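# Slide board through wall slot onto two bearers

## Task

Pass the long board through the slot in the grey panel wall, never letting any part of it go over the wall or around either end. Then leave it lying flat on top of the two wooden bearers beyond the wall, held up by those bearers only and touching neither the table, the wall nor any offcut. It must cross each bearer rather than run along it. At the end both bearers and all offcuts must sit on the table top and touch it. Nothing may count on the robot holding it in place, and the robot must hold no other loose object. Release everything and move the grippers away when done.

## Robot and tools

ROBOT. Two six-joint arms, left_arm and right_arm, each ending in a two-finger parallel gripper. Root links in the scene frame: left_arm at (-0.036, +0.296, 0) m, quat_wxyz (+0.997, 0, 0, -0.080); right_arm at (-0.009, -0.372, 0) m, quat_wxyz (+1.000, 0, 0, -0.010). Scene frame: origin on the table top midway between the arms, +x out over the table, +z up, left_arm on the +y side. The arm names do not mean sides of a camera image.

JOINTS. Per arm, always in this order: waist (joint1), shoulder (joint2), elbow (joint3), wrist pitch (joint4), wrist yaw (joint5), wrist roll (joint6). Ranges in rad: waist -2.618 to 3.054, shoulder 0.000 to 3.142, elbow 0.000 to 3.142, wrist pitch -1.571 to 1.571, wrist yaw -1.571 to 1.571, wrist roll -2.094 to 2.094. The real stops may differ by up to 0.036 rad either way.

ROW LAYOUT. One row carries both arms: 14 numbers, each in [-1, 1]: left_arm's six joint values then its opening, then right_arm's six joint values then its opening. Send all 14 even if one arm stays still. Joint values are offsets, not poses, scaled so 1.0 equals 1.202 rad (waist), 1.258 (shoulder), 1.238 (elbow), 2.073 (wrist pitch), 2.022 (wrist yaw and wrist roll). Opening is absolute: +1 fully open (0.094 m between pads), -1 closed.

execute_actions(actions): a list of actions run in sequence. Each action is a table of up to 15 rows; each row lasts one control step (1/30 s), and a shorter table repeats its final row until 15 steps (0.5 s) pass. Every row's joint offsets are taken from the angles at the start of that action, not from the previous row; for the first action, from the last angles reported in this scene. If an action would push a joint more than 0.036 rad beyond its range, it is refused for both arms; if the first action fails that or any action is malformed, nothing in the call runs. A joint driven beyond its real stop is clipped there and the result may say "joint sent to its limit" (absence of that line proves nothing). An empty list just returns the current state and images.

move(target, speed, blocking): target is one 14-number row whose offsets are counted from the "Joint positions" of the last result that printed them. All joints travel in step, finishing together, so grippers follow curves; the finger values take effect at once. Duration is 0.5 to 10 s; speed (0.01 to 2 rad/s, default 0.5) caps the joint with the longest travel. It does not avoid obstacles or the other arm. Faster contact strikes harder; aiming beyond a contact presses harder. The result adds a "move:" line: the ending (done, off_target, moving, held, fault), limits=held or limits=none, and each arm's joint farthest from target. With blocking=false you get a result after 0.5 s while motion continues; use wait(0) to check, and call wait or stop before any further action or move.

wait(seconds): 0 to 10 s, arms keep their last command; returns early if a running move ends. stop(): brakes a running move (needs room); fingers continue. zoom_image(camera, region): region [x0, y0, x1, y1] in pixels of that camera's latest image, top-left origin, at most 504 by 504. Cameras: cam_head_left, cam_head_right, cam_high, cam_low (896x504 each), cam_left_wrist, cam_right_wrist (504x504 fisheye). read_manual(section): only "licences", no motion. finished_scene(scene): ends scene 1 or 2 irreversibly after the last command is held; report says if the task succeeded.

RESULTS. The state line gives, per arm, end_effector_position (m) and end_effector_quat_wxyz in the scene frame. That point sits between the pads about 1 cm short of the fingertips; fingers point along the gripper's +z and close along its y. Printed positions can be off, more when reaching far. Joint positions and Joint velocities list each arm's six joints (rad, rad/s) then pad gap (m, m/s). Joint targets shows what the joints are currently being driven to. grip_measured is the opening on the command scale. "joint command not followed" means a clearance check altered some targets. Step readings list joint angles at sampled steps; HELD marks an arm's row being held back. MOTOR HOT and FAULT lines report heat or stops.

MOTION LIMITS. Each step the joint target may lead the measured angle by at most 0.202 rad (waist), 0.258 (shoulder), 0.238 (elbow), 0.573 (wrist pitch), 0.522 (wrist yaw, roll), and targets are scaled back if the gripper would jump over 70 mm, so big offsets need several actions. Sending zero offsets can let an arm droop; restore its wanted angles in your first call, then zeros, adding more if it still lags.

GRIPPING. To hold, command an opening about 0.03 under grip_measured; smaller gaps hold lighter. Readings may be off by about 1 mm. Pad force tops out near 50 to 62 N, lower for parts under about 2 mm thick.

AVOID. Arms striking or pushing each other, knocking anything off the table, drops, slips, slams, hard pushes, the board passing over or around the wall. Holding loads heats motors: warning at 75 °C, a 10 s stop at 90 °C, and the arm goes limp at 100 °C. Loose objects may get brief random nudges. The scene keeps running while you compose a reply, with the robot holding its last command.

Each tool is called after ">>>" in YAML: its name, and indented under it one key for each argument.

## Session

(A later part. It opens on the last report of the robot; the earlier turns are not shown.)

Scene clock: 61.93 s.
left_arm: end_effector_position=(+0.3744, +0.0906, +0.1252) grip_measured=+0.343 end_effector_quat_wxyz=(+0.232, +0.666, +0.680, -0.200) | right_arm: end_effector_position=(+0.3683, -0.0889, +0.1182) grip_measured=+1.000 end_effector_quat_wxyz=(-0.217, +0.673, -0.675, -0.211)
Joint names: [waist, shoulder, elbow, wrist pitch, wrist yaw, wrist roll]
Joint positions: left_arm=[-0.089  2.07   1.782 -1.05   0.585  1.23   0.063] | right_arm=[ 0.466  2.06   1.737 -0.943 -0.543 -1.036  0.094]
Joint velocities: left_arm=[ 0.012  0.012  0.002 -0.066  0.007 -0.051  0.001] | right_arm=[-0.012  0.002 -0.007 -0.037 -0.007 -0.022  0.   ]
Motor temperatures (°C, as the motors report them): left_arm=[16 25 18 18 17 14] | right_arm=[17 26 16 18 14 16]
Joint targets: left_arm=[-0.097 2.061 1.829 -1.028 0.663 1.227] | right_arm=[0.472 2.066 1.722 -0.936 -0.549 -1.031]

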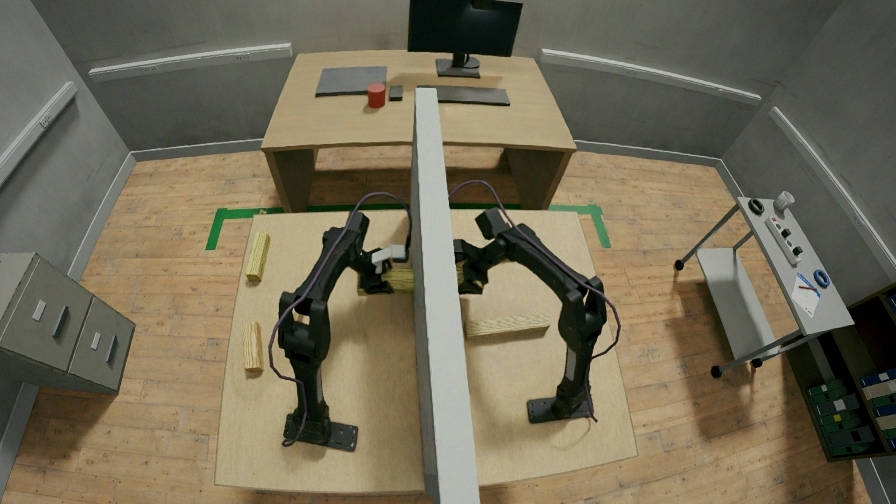

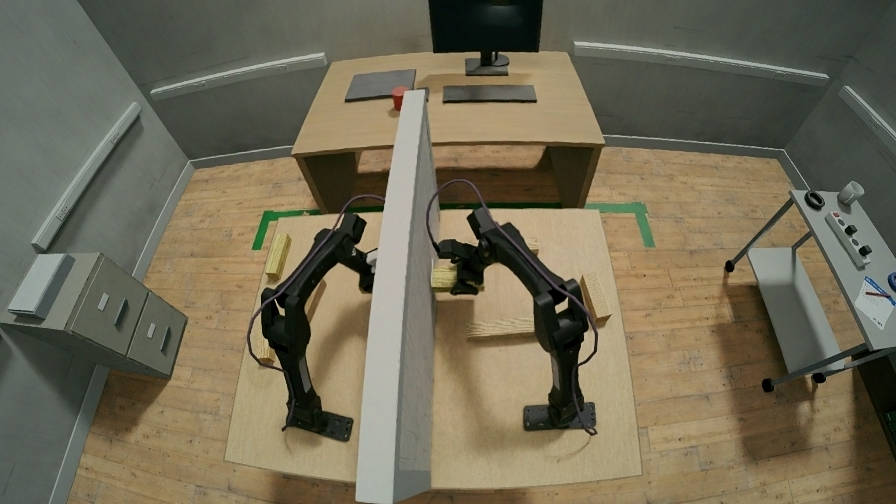

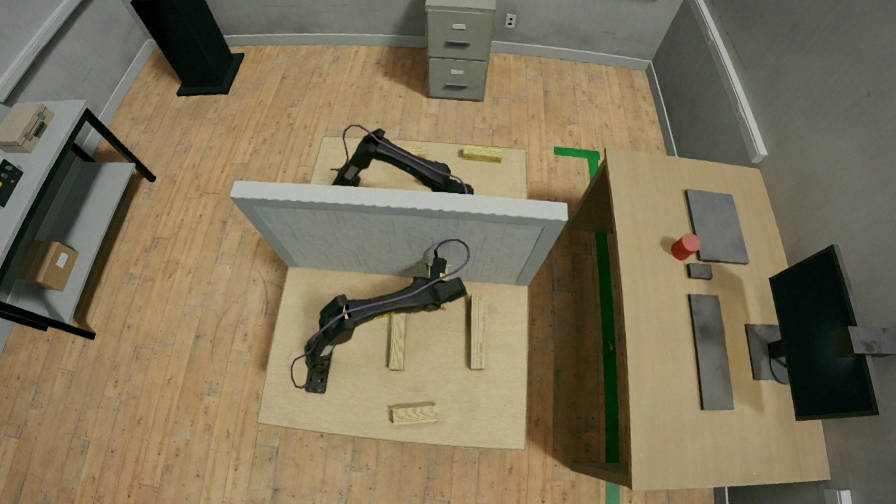

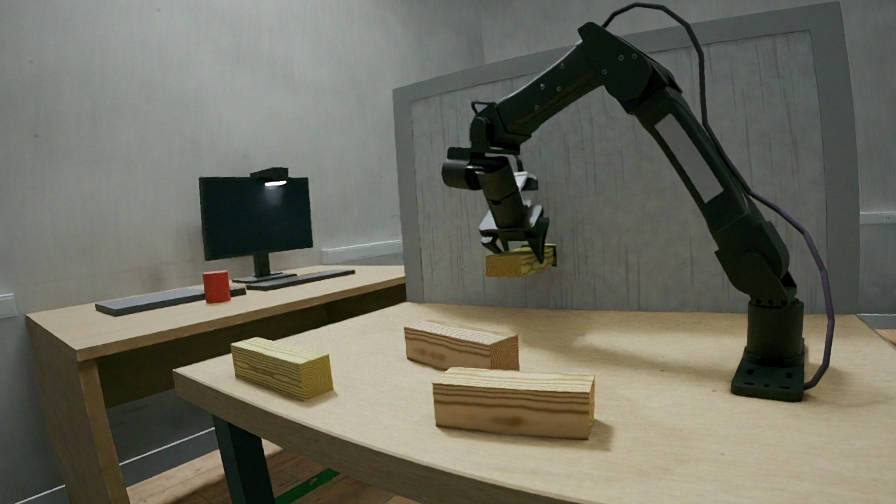

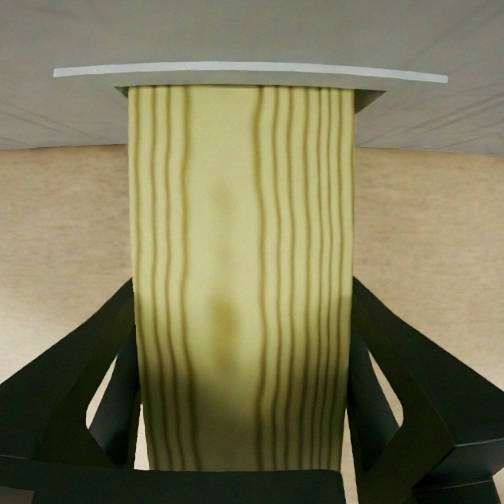

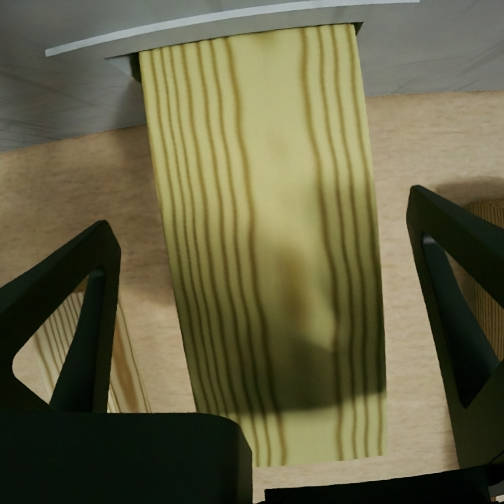

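>>> execute_actions:
  actions:
    - [ [-0.00666,-0.00715,0.03796,0.01061,0.03858,-0.00148,0.0, 0.00499,0.00486,-0.01292,0.00446,-0.00297,0.00247,0.95], [-0.00666,-0.00715,0.03796,0.01061,0.03858,-0.00148,0.0, 0.00499,0.00533,-0.01699,0.00971,-0.00297,0.00247,0.9], [-0.00666,-0.00715,0.03796,0.01061,0.03858,-0.00148,0.0, 0.00499,0.00607,-0.02361,0.01737,-0.00297,0.00247,0.85], [-0.00666,-0.00715,0.03796,0.01061,0.03858,-0.00148,0.0, 0.00499,0.00688,-0.03108,0.02485,-0.00297,0.00247,0.8], [-0.00666,-0.00715,0.03796,0.01061,0.03858,-0.00148,0.0, 0.00499,0.00754,-0.03771,0.03015,-0.00297,0.00247,0.75], [-0.00666,-0.00715,0.03796,0.01061,0.03858,-0.00148,0.0, 0.00499,0.00794,-0.04211,0.03208,-0.00297,0.00247,0.7], [-0.00666,-0.00715,0.03796,0.01061,0.03858,-0.00148,0.0, 0.00499,0.00800,-0.04360,0.03048,-0.00297,0.00247,0.65], [-0.00666,-0.00715,0.03796,0.01061,0.03858,-0.00148,0.0, 0.00499,0.00781,-0.04254,0.02647,-0.00297,0.00247,0.62], [-0.00666,-0.00715,0.03796,0.01061,0.03858,-0.00148,0.0, 0.00499,0.00754,-0.04062,0.02263,-0.00297,0.00247,0.6], [-0.00666,-0.00715,0.03796,0.01061,0.03858,-0.00148,0.0, 0.00499,0.00748,-0.04014,0.02176,-0.00297,0.00247,0.6], [-0.00666,-0.00715,0.03796,0.01061,0.03858,-0.00148,0.0, 0.00499,0.00748,-0.04014,0.02176,-0.00297,0.00247,0.52], [-0.00666,-0.00715,0.03796,0.01061,0.03858,-0.00148,0.0, 0.00499,0.00748,-0.04014,0.02176,-0.00297,0.00247,0.44], [-0.00666,-0.00715,0.03796,0.01061,0.03858,-0.00148,0.0, 0.00499,0.00748,-0.04014,0.02176,-0.00297,0.00247,0.38], [-0.00666,-0.00715,0.03796,0.01061,0.03858,-0.00148,0.0, 0.00499,0.00748,-0.04014,0.02176,-0.00297,0.00247,0.3], [-0.00666,-0.00715,0.03796,0.01061,0.03858,-0.00148,0.0, 0.00499,0.00748,-0.04014,0.02176,-0.00297,0.00247,0.0] ]

>>> execute_actions:
  actions: []

Scene clock: 63.83 s.
left_arm: end_effector_position=(+0.3733, +0.0902, +0.1250) grip_measured=+0.343 end_effector_quat_wxyz=(+0.231, +0.668, +0.678, -0.201) | right_arm: end_effector_position=(+0.3700, -0.0895, +0.1089) grip_measured=+0.345 end_effector_quat_wxyz=(-0.220, +0.673, -0.675, -0.206)
Joint names: [waist, shoulder, elbow, wrist pitch, wrist yaw, wrist roll]
Joint positions: left_arm=[-0.091  2.07   1.782 -1.054  0.585  1.236  0.063] | right_arm=[ 0.466  2.06   1.701 -0.897 -0.535 -1.037  0.063]
Joint velocities: left_arm=[ 0.007 -0.017 -0.007 -0.022 -0.066 -0.007  0.   ] | right_arm=[-0.002  0.022 -0.007  0.11  -0.066  0.037 -0.   ]
Motor temperatures (°C, as the motors report them): left_arm=[16 24 18 18 17 14] | right_arm=[17 26 16 18 14 16]
Joint targets: left_arm=[-0.098 2.061 1.829 -1.028 0.663 1.227] | right_arm=[0.472 2.070 1.688 -0.898 -0.549 -1.031]
Step readings (joint positions):
0: left_arm=[-0.089 2.070 1.782 -1.050 0.585 1.230] | right_arm=[0.466 2.060 1.737 -0.943 -0.543 -1.036]
1: left_arm=[-0.089 2.070 1.782 -1.050 0.585 1.230] | right_arm=[0.466 2.060 1.737 -0.943 -0.543 -1.036]
2: left_arm=[-0.089 2.070 1.782 -1.050 0.585 1.230] | right_arm=[0.466 2.060 1.737 -0.942 -0.543 -1.036]
4: left_arm=[-0.089 2.070 1.782 -1.050 0.585 1.230] | right_arm=[0.466 2.060 1.731 -0.928 -0.543 -1.036]
8: left_arm=[-0.089 2.070 1.782 -1.050 0.585 1.230] | right_arm=[0.466 2.060 1.705 -0.903 -0.543 -1.036]
15: Joint positions above

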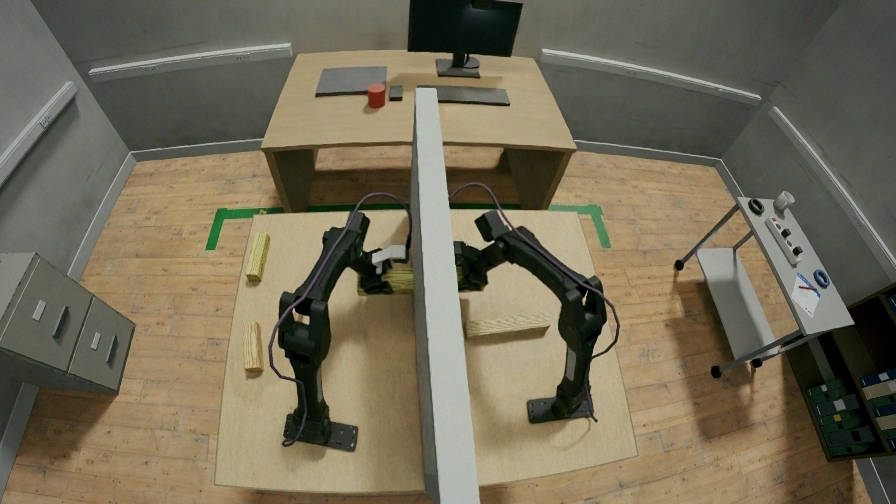

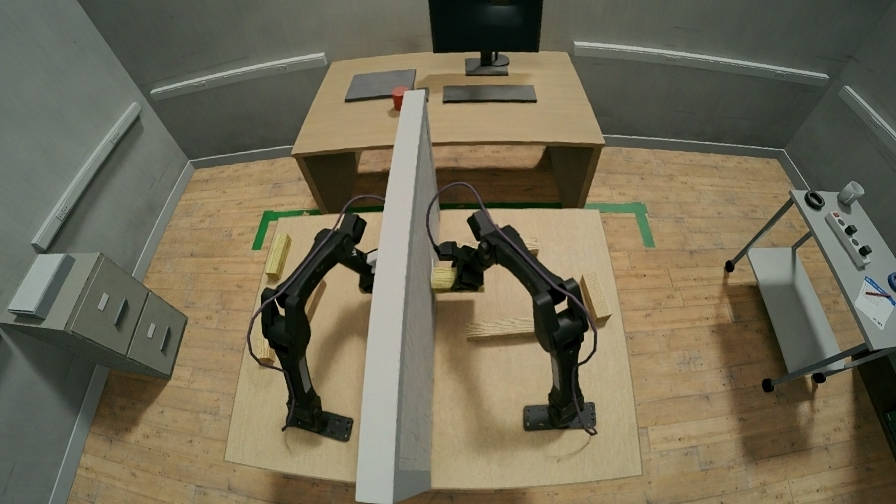

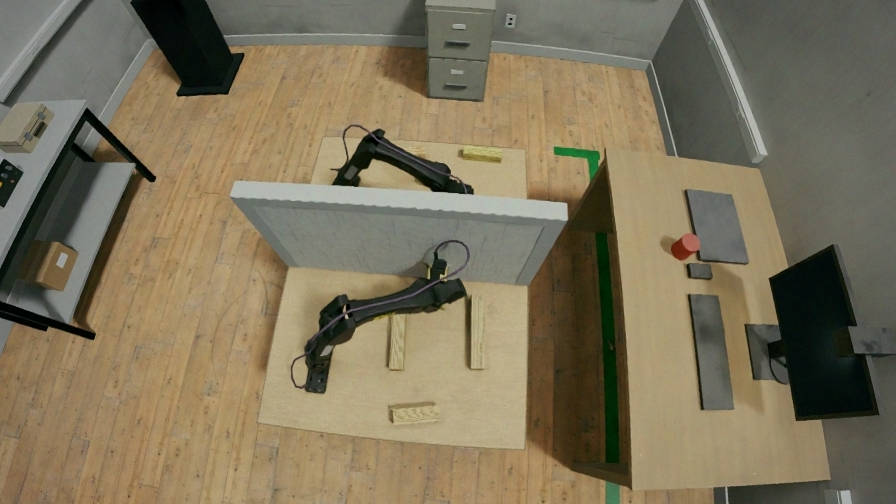

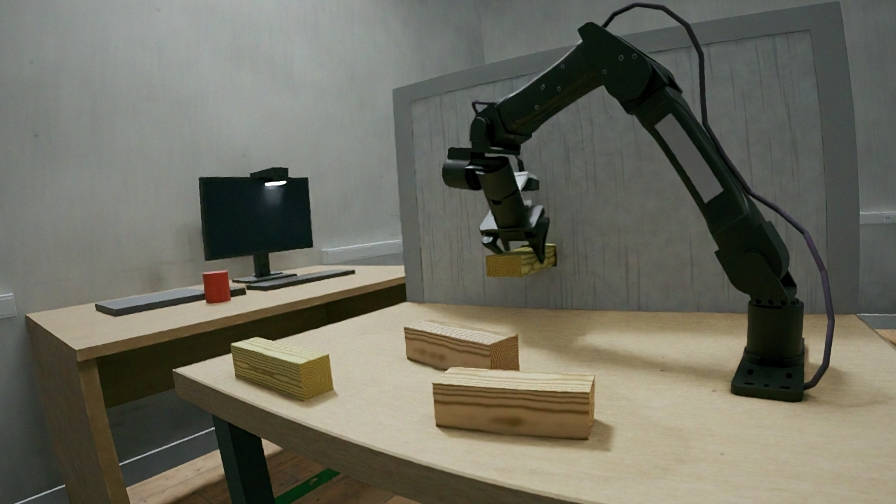

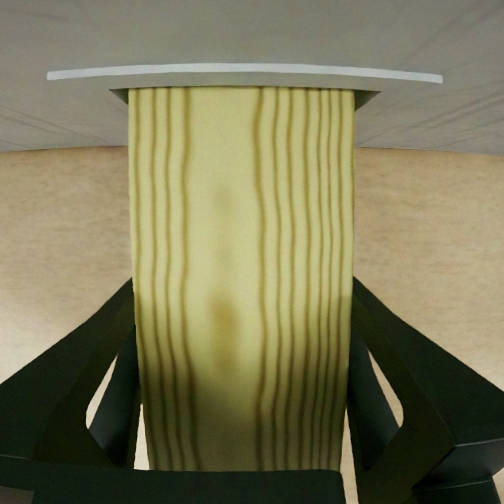

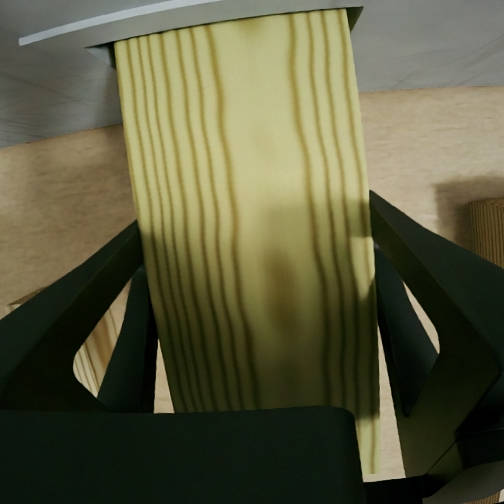

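Scene clock: 63.83 s.
left_arm: end_effector_position=(+0.3733, +0.0902, +0.1250) grip_measured=+0.343 end_effector_quat_wxyz=(+0.231, +0.668, +0.678, -0.201) | right_arm: end_effector_position=(+0.3700, -0.0895, +0.1089) grip_measured=+0.345 end_effector_quat_wxyz=(-0.220, +0.673, -0.675, -0.206)
Joint names: [waist, shoulder, elbow, wrist pitch, wrist yaw, wrist roll]
Joint positions: left_arm=[-0.091  2.07   1.782 -1.054  0.585  1.236  0.063] | right_arm=[ 0.466  2.06   1.701 -0.897 -0.535 -1.037  0.063]
Joint velocities: left_arm=[ 0.007 -0.017 -0.007 -0.022 -0.066 -0.007  0.   ] | right_arm=[-0.002  0.022 -0.007  0.11  -0.066  0.037 -0.   ]
Motor temperatures (°C, as the motors report them): left_arm=[16 24 18 18 17 14] | right_arm=[17 26 16 18 14 16]
Joint targets: left_arm=[-0.098 2.061 1.829 -1.028 0.663 1.227] | right_arm=[0.472 2.070 1.688 -0.898 -0.549 -1.031]

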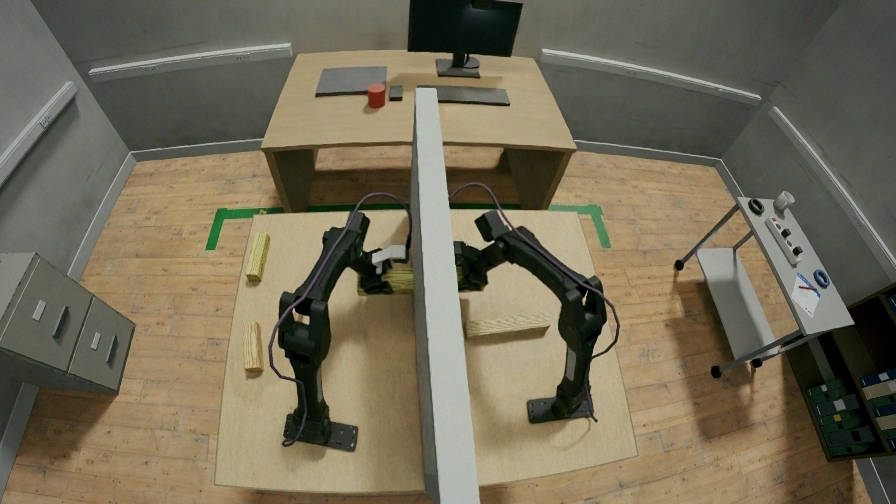

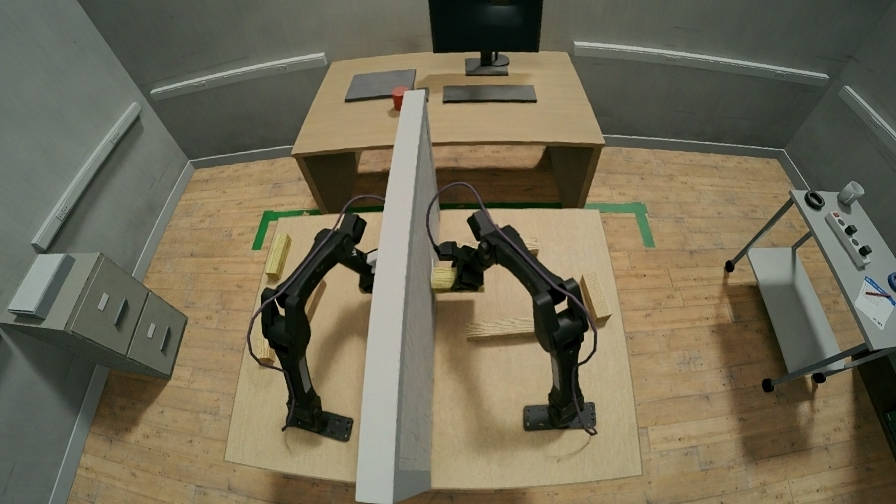

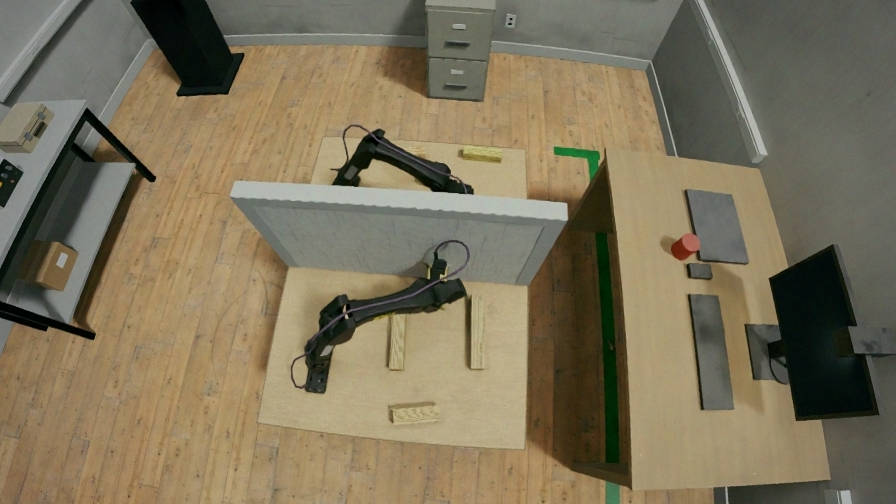

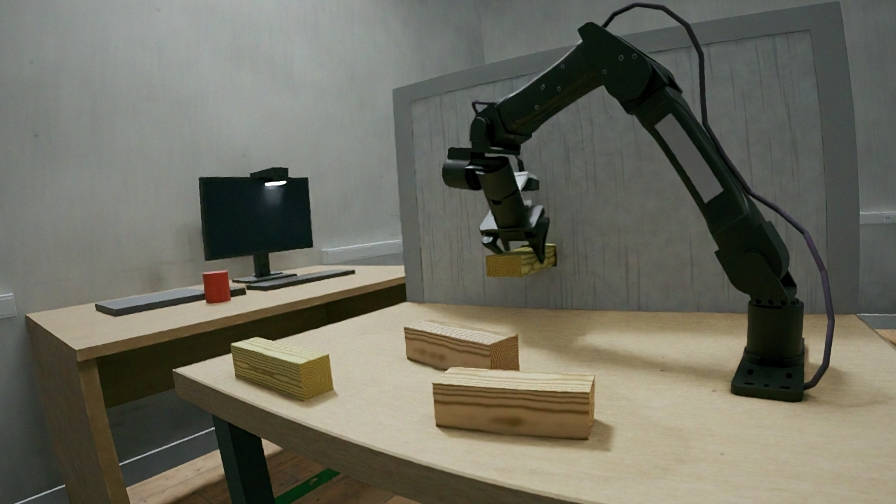

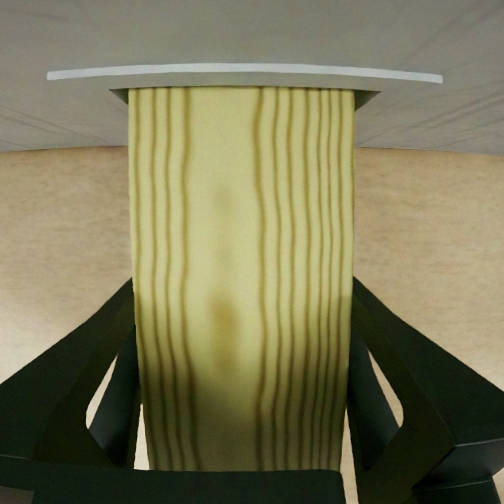

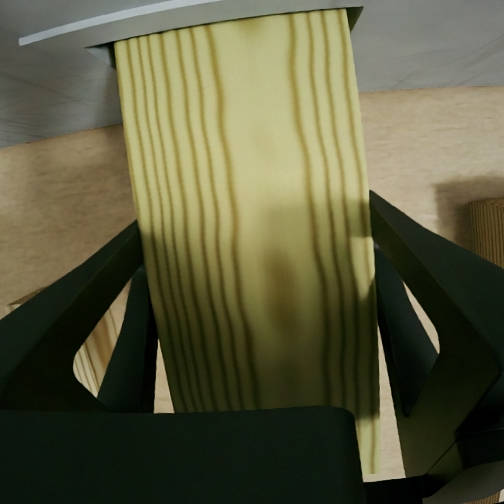

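>>> execute_actions:
  actions:
    - [ [-0.00557,-0.00795,0.03685,0.01203,0.03694,-0.00426,0.0, 0.00471,0.00669,-0.00908,0.00043,-0.00875,0.00288,0.0], [-0.00492,-0.00795,0.03393,0.01066,0.03264,-0.00376,0.0, 0.00395,0.00336,-0.00533,0.00283,-0.01356,0.00266,0.0], [-0.00399,-0.00795,0.02980,0.00873,0.02654,-0.00305,0.0, 0.00289,-0.00134,-0.00003,0.00622,-0.02037,0.00234,0.0], [-0.00291,-0.00795,0.02504,0.00651,0.01954,-0.00223,0.0, 0.00166,-0.00676,0.00606,0.01013,-0.02819,0.00198,0.0], [-0.00184,-0.00795,0.02028,0.00429,0.01253,-0.00140,0.0, 0.00044,-0.01217,0.01215,0.01404,-0.03601,0.00161,0.0], [-0.00091,-0.00795,0.01615,0.00236,0.00643,-0.00069,0.0, -0.00062,-0.01688,0.01745,0.01743,-0.04282,0.00130,0.0], [-0.00025,-0.00795,0.01323,0.00100,0.00213,-0.00019,0.0, -0.00138,-0.02020,0.02120,0.01983,-0.04763,0.00107,0.0], [0.0,-0.00795,0.01212,0.00048,0.00049,0.0,0.0, -0.00166,-0.02146,0.02262,0.02074,-0.04946,0.00099,0.0], [0.0,-0.00795,0.01212,0.00048,0.00049,0.0,0.25, -0.00166,-0.02146,0.02262,0.02074,-0.04946,0.00099,0.0], [0.0,-0.00795,0.01212,0.00048,0.00049,0.0,0.33, -0.00166,-0.02146,0.02262,0.02074,-0.04946,0.00099,0.0], [0.0,-0.00795,0.01212,0.00048,0.00049,0.0,0.38, -0.00166,-0.02146,0.02262,0.02074,-0.04946,0.00099,0.0], [0.0,-0.00795,0.01212,0.00048,0.00049,0.0,0.45, -0.00166,-0.02146,0.02262,0.02074,-0.04946,0.00099,0.0], [0.0,-0.00795,0.01212,0.00048,0.00049,0.0,0.55, -0.00166,-0.02146,0.02262,0.02074,-0.04946,0.00099,0.0], [0.0,-0.00795,0.01212,0.00048,0.00049,0.0,0.65, -0.00166,-0.02146,0.02262,0.02074,-0.04946,0.00099,0.0], [0.0,-0.00795,0.01212,0.00048,0.00049,0.0,0.75, -0.00166,-0.02146,0.02262,0.02074,-0.04946,0.00099,0.0] ]

Scene clock: 66.20 s.
left_arm: end_effector_position=(+0.3735, +0.0915, +0.1241) grip_measured=+0.703 end_effector_quat_wxyz=(+0.229, +0.669, +0.679, -0.197) | right_arm: end_effector_position=(+0.3705, -0.0879, +0.1100) grip_measured=+0.345 end_effector_quat_wxyz=(-0.224, +0.674, -0.673, -0.208)
Joint names: [waist, shoulder, elbow, wrist pitch, wrist yaw, wrist roll]
Joint positions: left_arm=[-0.091  2.07   1.782 -1.056  0.576  1.236  0.08 ] | right_arm=[ 0.466  2.06   1.701 -0.891 -0.543 -1.037  0.063]
Joint velocities: left_arm=[-0.007 -0.002 -0.007  0.022  0.037 -0.066  0.09 ] | right_arm=[ 0.007 -0.012 -0.007 -0.007 -0.007 -0.051 -0.   ]
Motor temperatures (°C, as the motors report them): left_arm=[16 24 18 18 17 14] | right_arm=[17 26 16 18 14 16]
Joint targets: left_arm=[-0.091 2.060 1.797 -1.053 0.586 1.235] | right_arm=[0.464 2.033 1.729 -0.854 -0.635 -1.034]
Step readings (joint positions):
0: left_arm=[-0.091 2.070 1.782 -1.054 0.585 1.236] | right_arm=[0.466 2.060 1.701 -0.897 -0.535 -1.037]
1: left_arm=[-0.091 2.070 1.782 -1.054 0.585 1.236] | right_arm=[0.466 2.060 1.701 -0.897 -0.535 -1.037]
2: left_arm=[-0.091 2.070 1.782 -1.054 0.585 1.236] | right_arm=[0.466 2.060 1.701 -0.897 -0.535 -1.037]
4: left_arm=[-0.091 2.070 1.782 -1.054 0.582 1.236] | right_arm=[0.466 2.060 1.701 -0.895 -0.536 -1.037]
8: left_arm=[-0.091 2.070 1.782 -1.056 0.576 1.236] | right_arm=[0.466 2.060 1.701 -0.891 -0.541 -1.037]
15: Joint positions above

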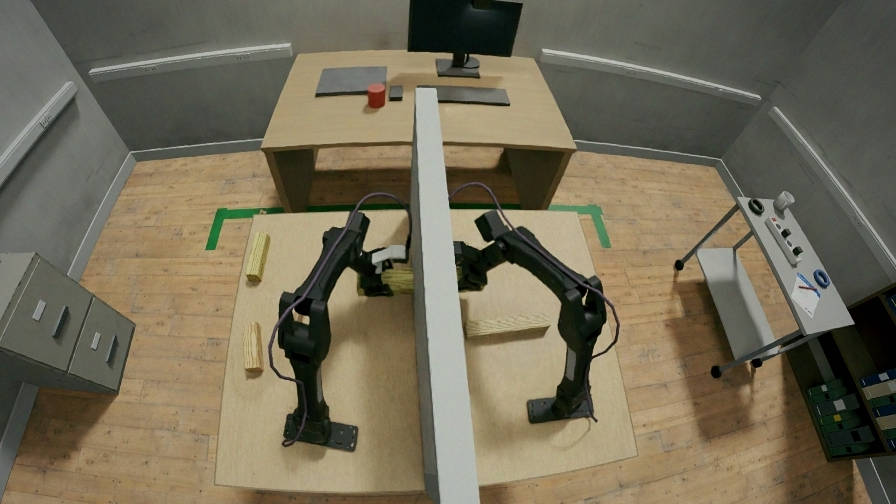

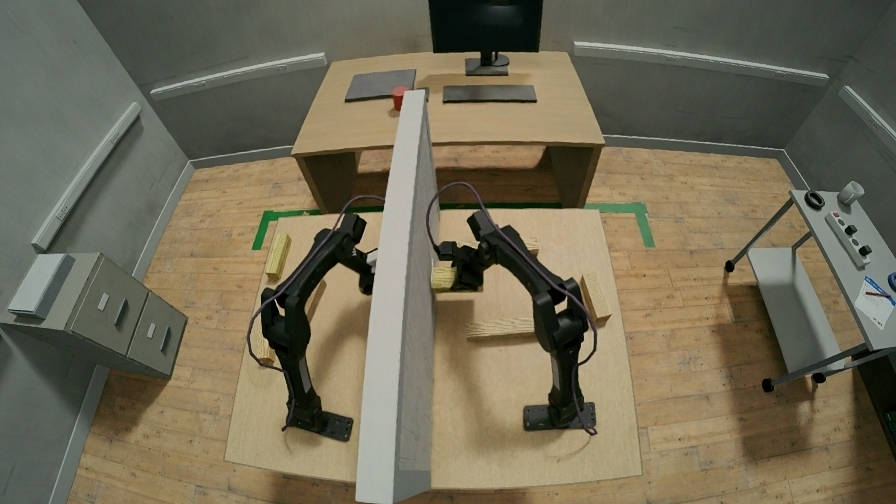

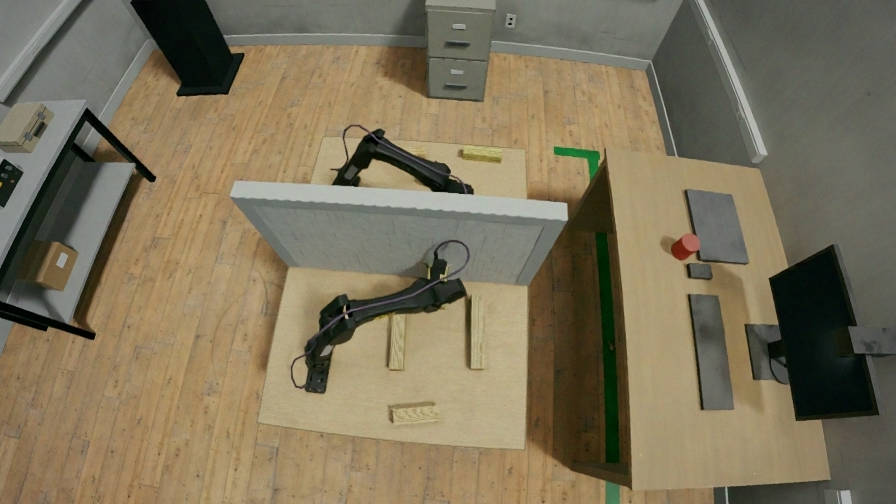

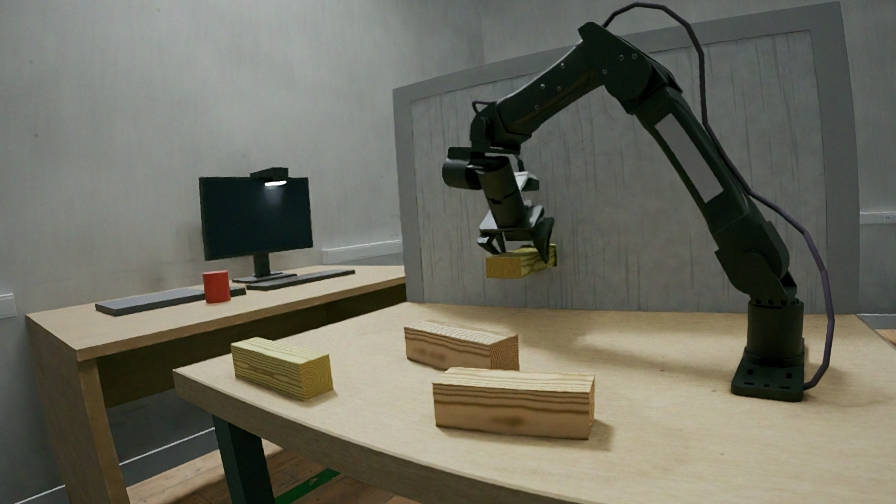

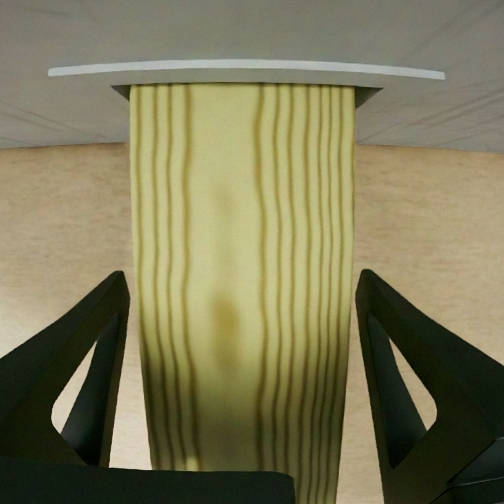

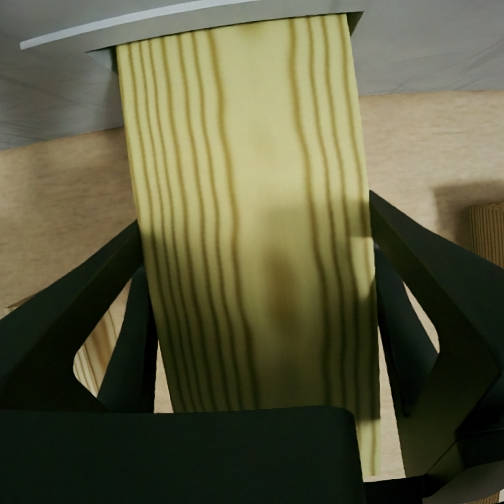

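>>> execute_actions:
  actions: []

Scene clock: 66.37 s.
left_arm: end_effector_position=(+0.3735, +0.0915, +0.1241) grip_measured=+0.749 end_effector_quat_wxyz=(+0.229, +0.669, +0.679, -0.197) | right_arm: end_effector_position=(+0.3704, -0.0878, +0.1101) grip_measured=+0.345 end_effector_quat_wxyz=(-0.224, +0.674, -0.673, -0.209)
Joint names: [waist, shoulder, elbow, wrist pitch, wrist yaw, wrist roll]
Joint positions: left_arm=[-0.091  2.07   1.782 -1.056  0.576  1.236  0.082] | right_arm=[ 0.466  2.06   1.701 -0.891 -0.543 -1.037  0.063]
Joint velocities: left_arm=[ 0.007  0.022  0.002 -0.007  0.007  0.037  0.001] | right_arm=[-0.022  0.012 -0.007 -0.022 -0.022  0.007 -0.   ]
Motor temperatures (°C, as the motors report them): left_arm=[16 24 18 18 17 14] | right_arm=[17 26 16 18 14 16]
Joint targets: left_arm=[-0.091 2.060 1.797 -1.053 0.586 1.235] | right_arm=[0.464 2.033 1.729 -0.854 -0.634 -1.034]

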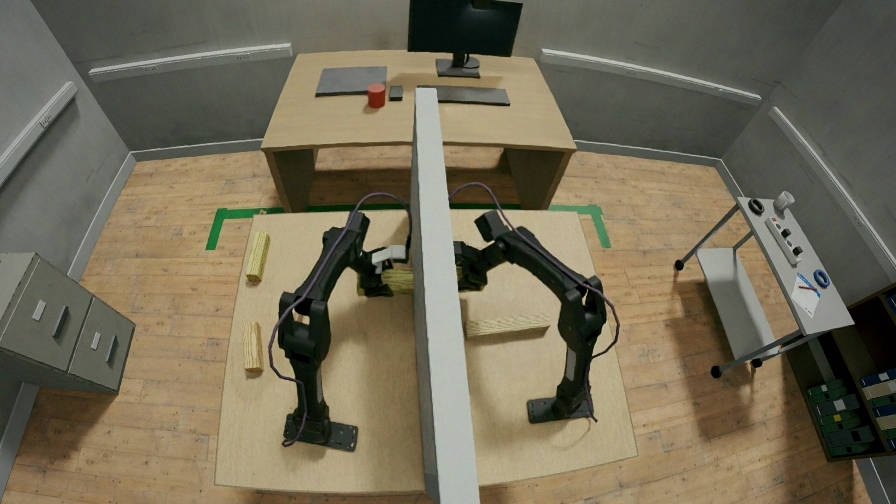

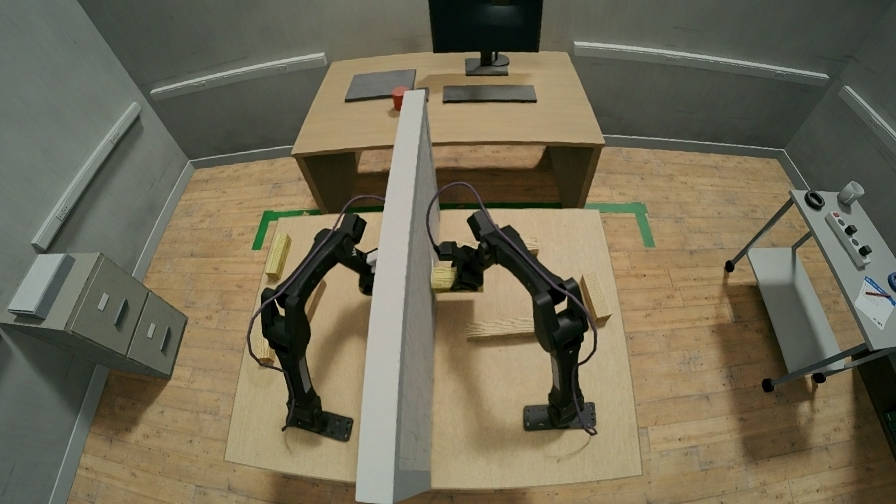

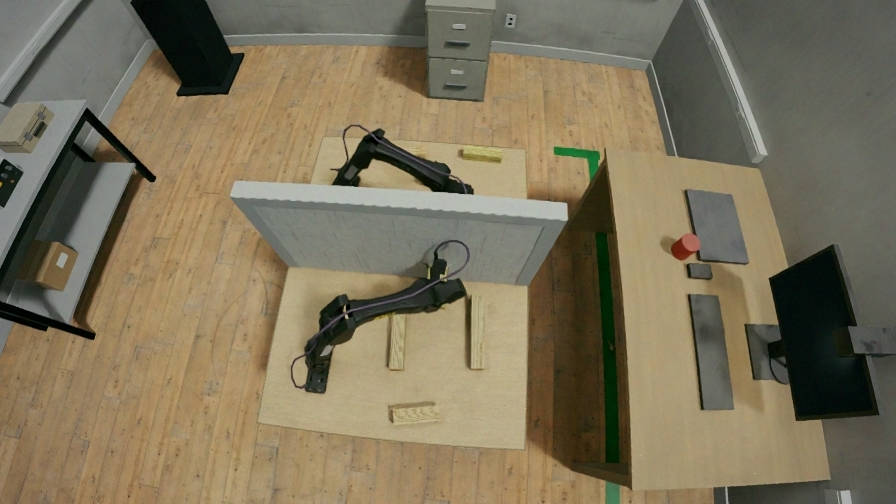

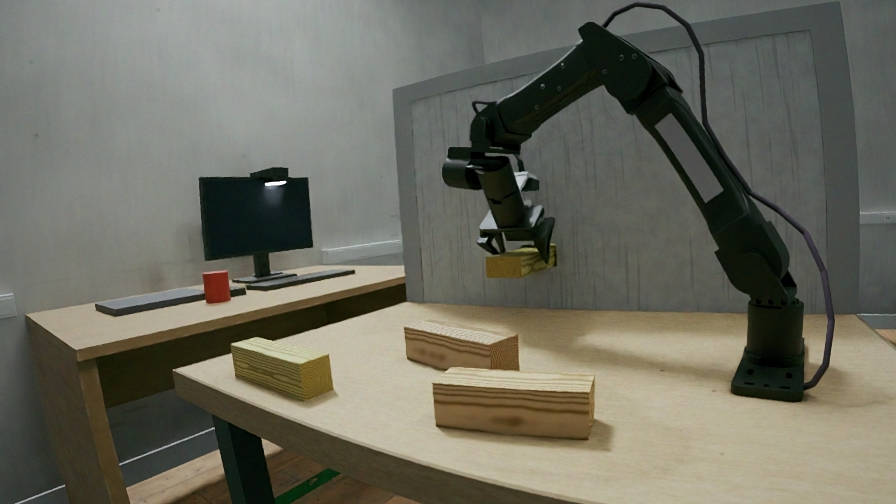

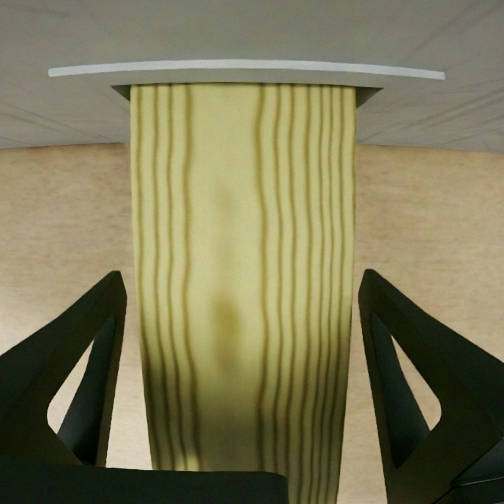

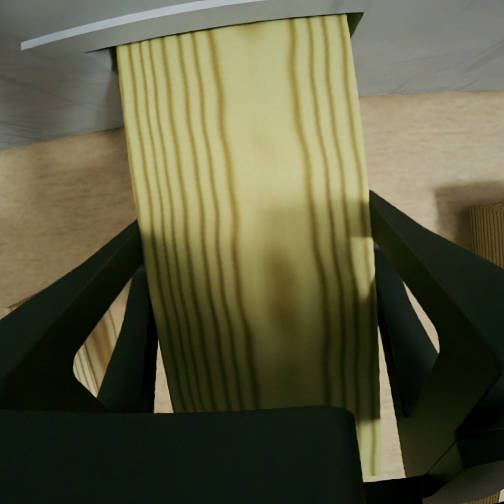

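>>> zoom_image:
  camera: "cam_low"
  region: [470, 220, 580, 300]

>>> zoom_image:
  camera: "cam_left_wrist"
  region: [90, 50, 410, 330]

Region (470, 220, 580, 300) of cam_low's 896x504 image, scaled by 4.582, with more detail than that image has; it fills the top 367 rows of this view, and the rest is white.

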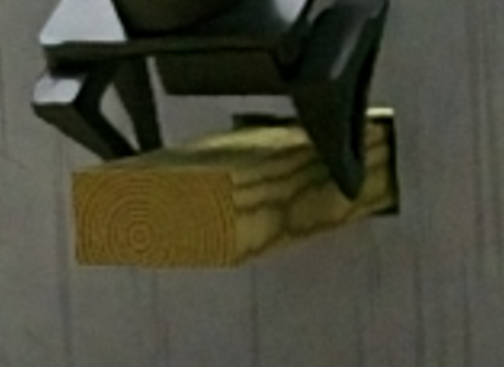

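Region (90, 50, 410, 330) of cam_left_wrist's 504x504 image, scaled by 1.575, with more detail than that image has; it fills the top 441 rows of this view, and the rest is white.

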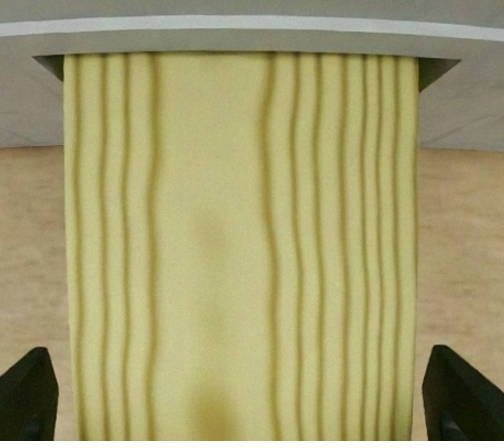

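>>> execute_actions:
  actions:
    - [ [0.0,-0.00795,0.01874,-0.00215,0.0025,0.0,0.85, -0.01169,-0.03062,0.00810,0.01517,-0.04542,-0.00305,0.0], [0.0,-0.00795,0.02889,-0.01082,0.0025,0.0,0.95, -0.04092,-0.04185,-0.01025,0.01007,-0.04670,-0.01537,0.0], [0.0,-0.00795,0.03876,-0.02142,0.0025,0.0,1.0, -0.06963,-0.05288,-0.02631,0.00444,-0.05039,-0.03381,0.0], [0.0,-0.00795,0.05213,-0.03445,0.0025,0.0,1.0, -0.09235,-0.06653,-0.04535,-0.00278,-0.05750,-0.05658,0.0], [0.0,-0.00795,0.06759,-0.04801,0.0025,0.0,1.0, -0.10952,-0.08005,-0.06458,-0.01133,-0.06626,-0.08050,0.0], [0.0,-0.00795,0.08352,-0.06041,0.0025,0.0,1.0, -0.12127,-0.09148,-0.08106,-0.02050,-0.07525,-0.10262,0.0], [0.0,-0.00795,0.09830,-0.07025,0.0025,0.0,1.0, -0.12773,-0.09965,-0.09297,-0.02908,-0.08326,-0.12040,0.0], [0.0,-0.00795,0.11049,-0.07652,0.0025,0.0,1.0, -0.12928,-0.10430,-0.10025,-0.03533,-0.08840,-0.13197,0.0], [0.0,-0.00795,0.11905,-0.07875,0.0025,0.0,1.0, -0.12675,-0.10602,-0.10311,-0.03859,-0.09143,-0.13629,0.0], [0.0,-0.00795,0.12349,-0.07706,0.0025,0.0,1.0, -0.12183,-0.10580,-0.10282,-0.03841,-0.09219,-0.13348,0.0], [0.0,-0.00795,0.12404,-0.07235,0.0025,0.0,1.0, -0.11739,-0.10434,-0.10030,-0.03537,-0.09080,-0.12510,0.0], [0.0,-0.00795,0.12188,-0.06635,0.0025,0.0,1.0, -0.11759,-0.10245,-0.09749,-0.03120,-0.08744,-0.11428,0.0], [0.0,-0.00795,0.11933,-0.06174,0.0025,0.0,1.0, -0.12828,-0.10096,-0.09579,-0.02867,-0.08301,-0.10592,0.0], [0.0,-0.00795,0.11874,-0.06078,0.0025,0.0,1.0, -0.14899,-0.10063,-0.09543,-0.02890,-0.08050,-0.10419,0.0], [0.0,-0.00795,0.11874,-0.06078,0.0025,0.0,1.0, -0.15427,-0.10063,-0.09543,-0.02909,-0.08011,-0.10419,0.0] ]

Scene clock: 71.43 s.
left_arm: end_effector_position=(+0.3765, +0.0910, +0.1564) grip_measured=+1.000 end_effector_quat_wxyz=(+0.235, +0.670, +0.677, -0.193) | right_arm: end_effector_position=(+0.3656, -0.1614, +0.1115) grip_measured=+0.345 end_effector_quat_wxyz=(-0.226, +0.676, -0.669, -0.211)
Joint names: [waist, shoulder, elbow, wrist pitch, wrist yaw, wrist roll]
Joint positions: left_arm=[-0.091  2.07   1.907 -1.165  0.574  1.236  0.094] | right_arm=[ 0.296  1.968  1.578 -0.967 -0.596 -1.241  0.063]
Joint velocities: left_arm=[ 0.012 -0.002  0.007 -0.095 -0.007  0.066  0.   ] | right_arm=[-0.076 -0.007  0.007  0.051 -0.022 -0.081  0.   ]
Motor temperatures (°C, as the motors report them): left_arm=[16 24 18 18 17 14] | right_arm=[17 27 17 19 15 16]
Joint targets: left_arm=[-0.091 2.060 1.929 -1.182 0.581 1.236] | right_arm=[0.280 1.934 1.583 -0.951 -0.706 -1.248]
Step readings (joint positions):
0: left_arm=[-0.091 2.070 1.782 -1.056 0.576 1.236] | right_arm=[0.466 2.060 1.701 -0.891 -0.543 -1.037]
1: left_arm=[-0.091 2.070 1.782 -1.056 0.576 1.236] | right_arm=[0.466 2.060 1.701 -0.891 -0.543 -1.038]
2: left_arm=[-0.091 2.070 1.782 -1.057 0.576 1.236] | right_arm=[0.462 2.060 1.701 -0.892 -0.546 -1.042]
4: left_arm=[-0.091 2.070 1.791 -1.071 0.575 1.236] | right_arm=[0.437 2.048 1.679 -0.891 -0.562 -1.070]
8: left_arm=[-0.091 2.070 1.854 -1.137 0.574 1.236] | right_arm=[0.333 1.991 1.599 -0.931 -0.589 -1.179]
15: Joint positions above

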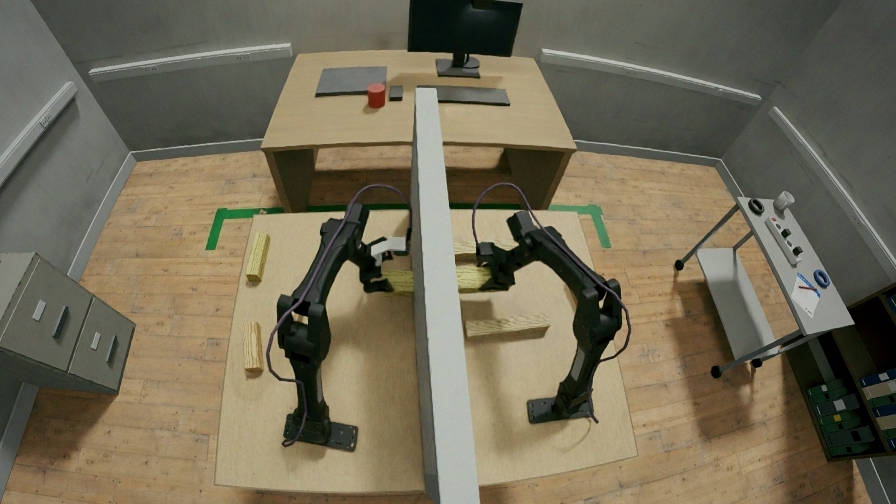

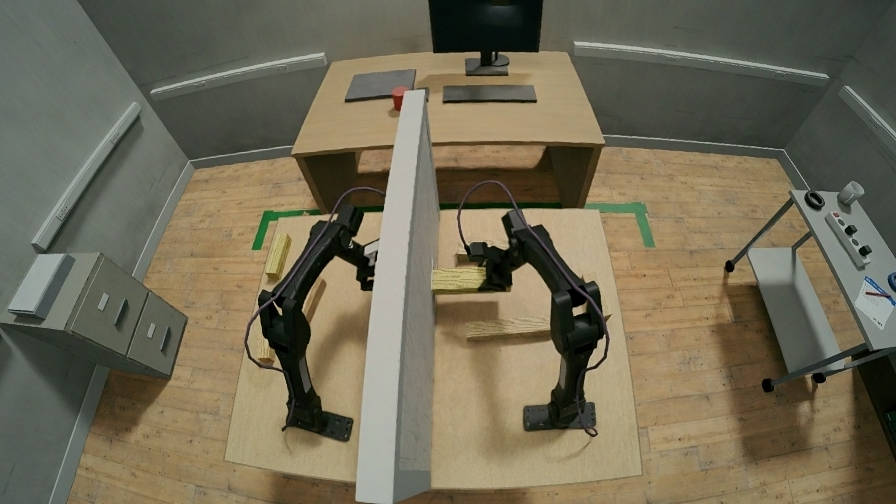

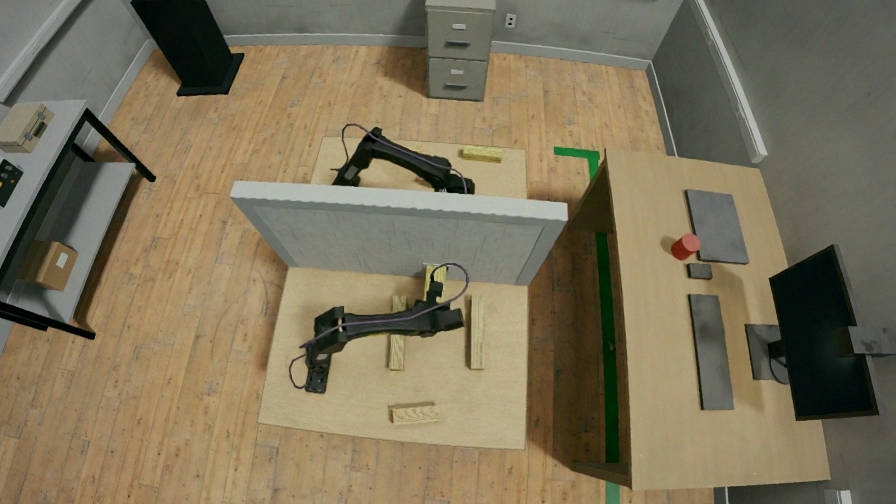

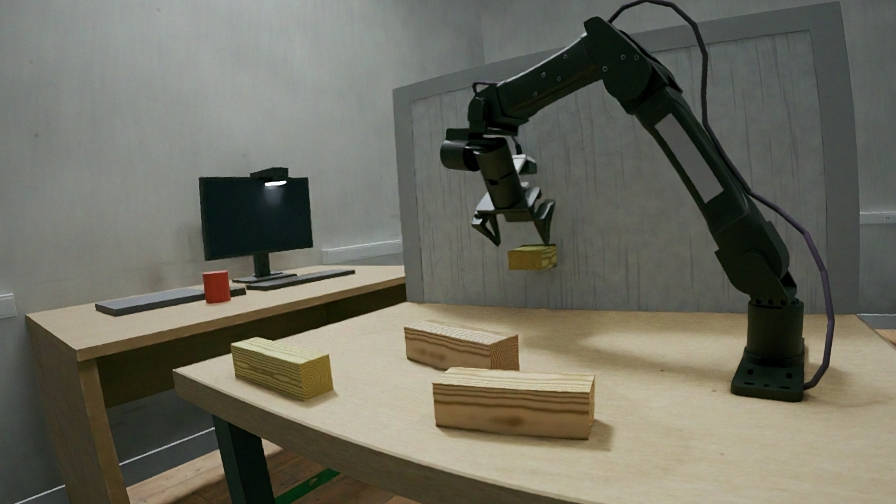

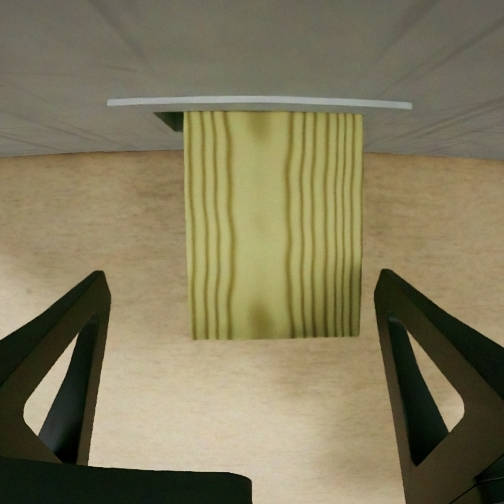

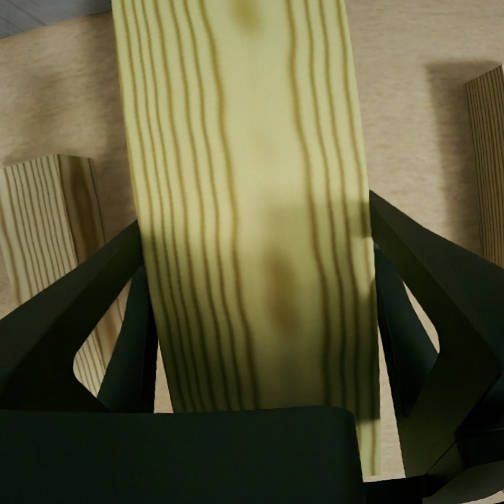

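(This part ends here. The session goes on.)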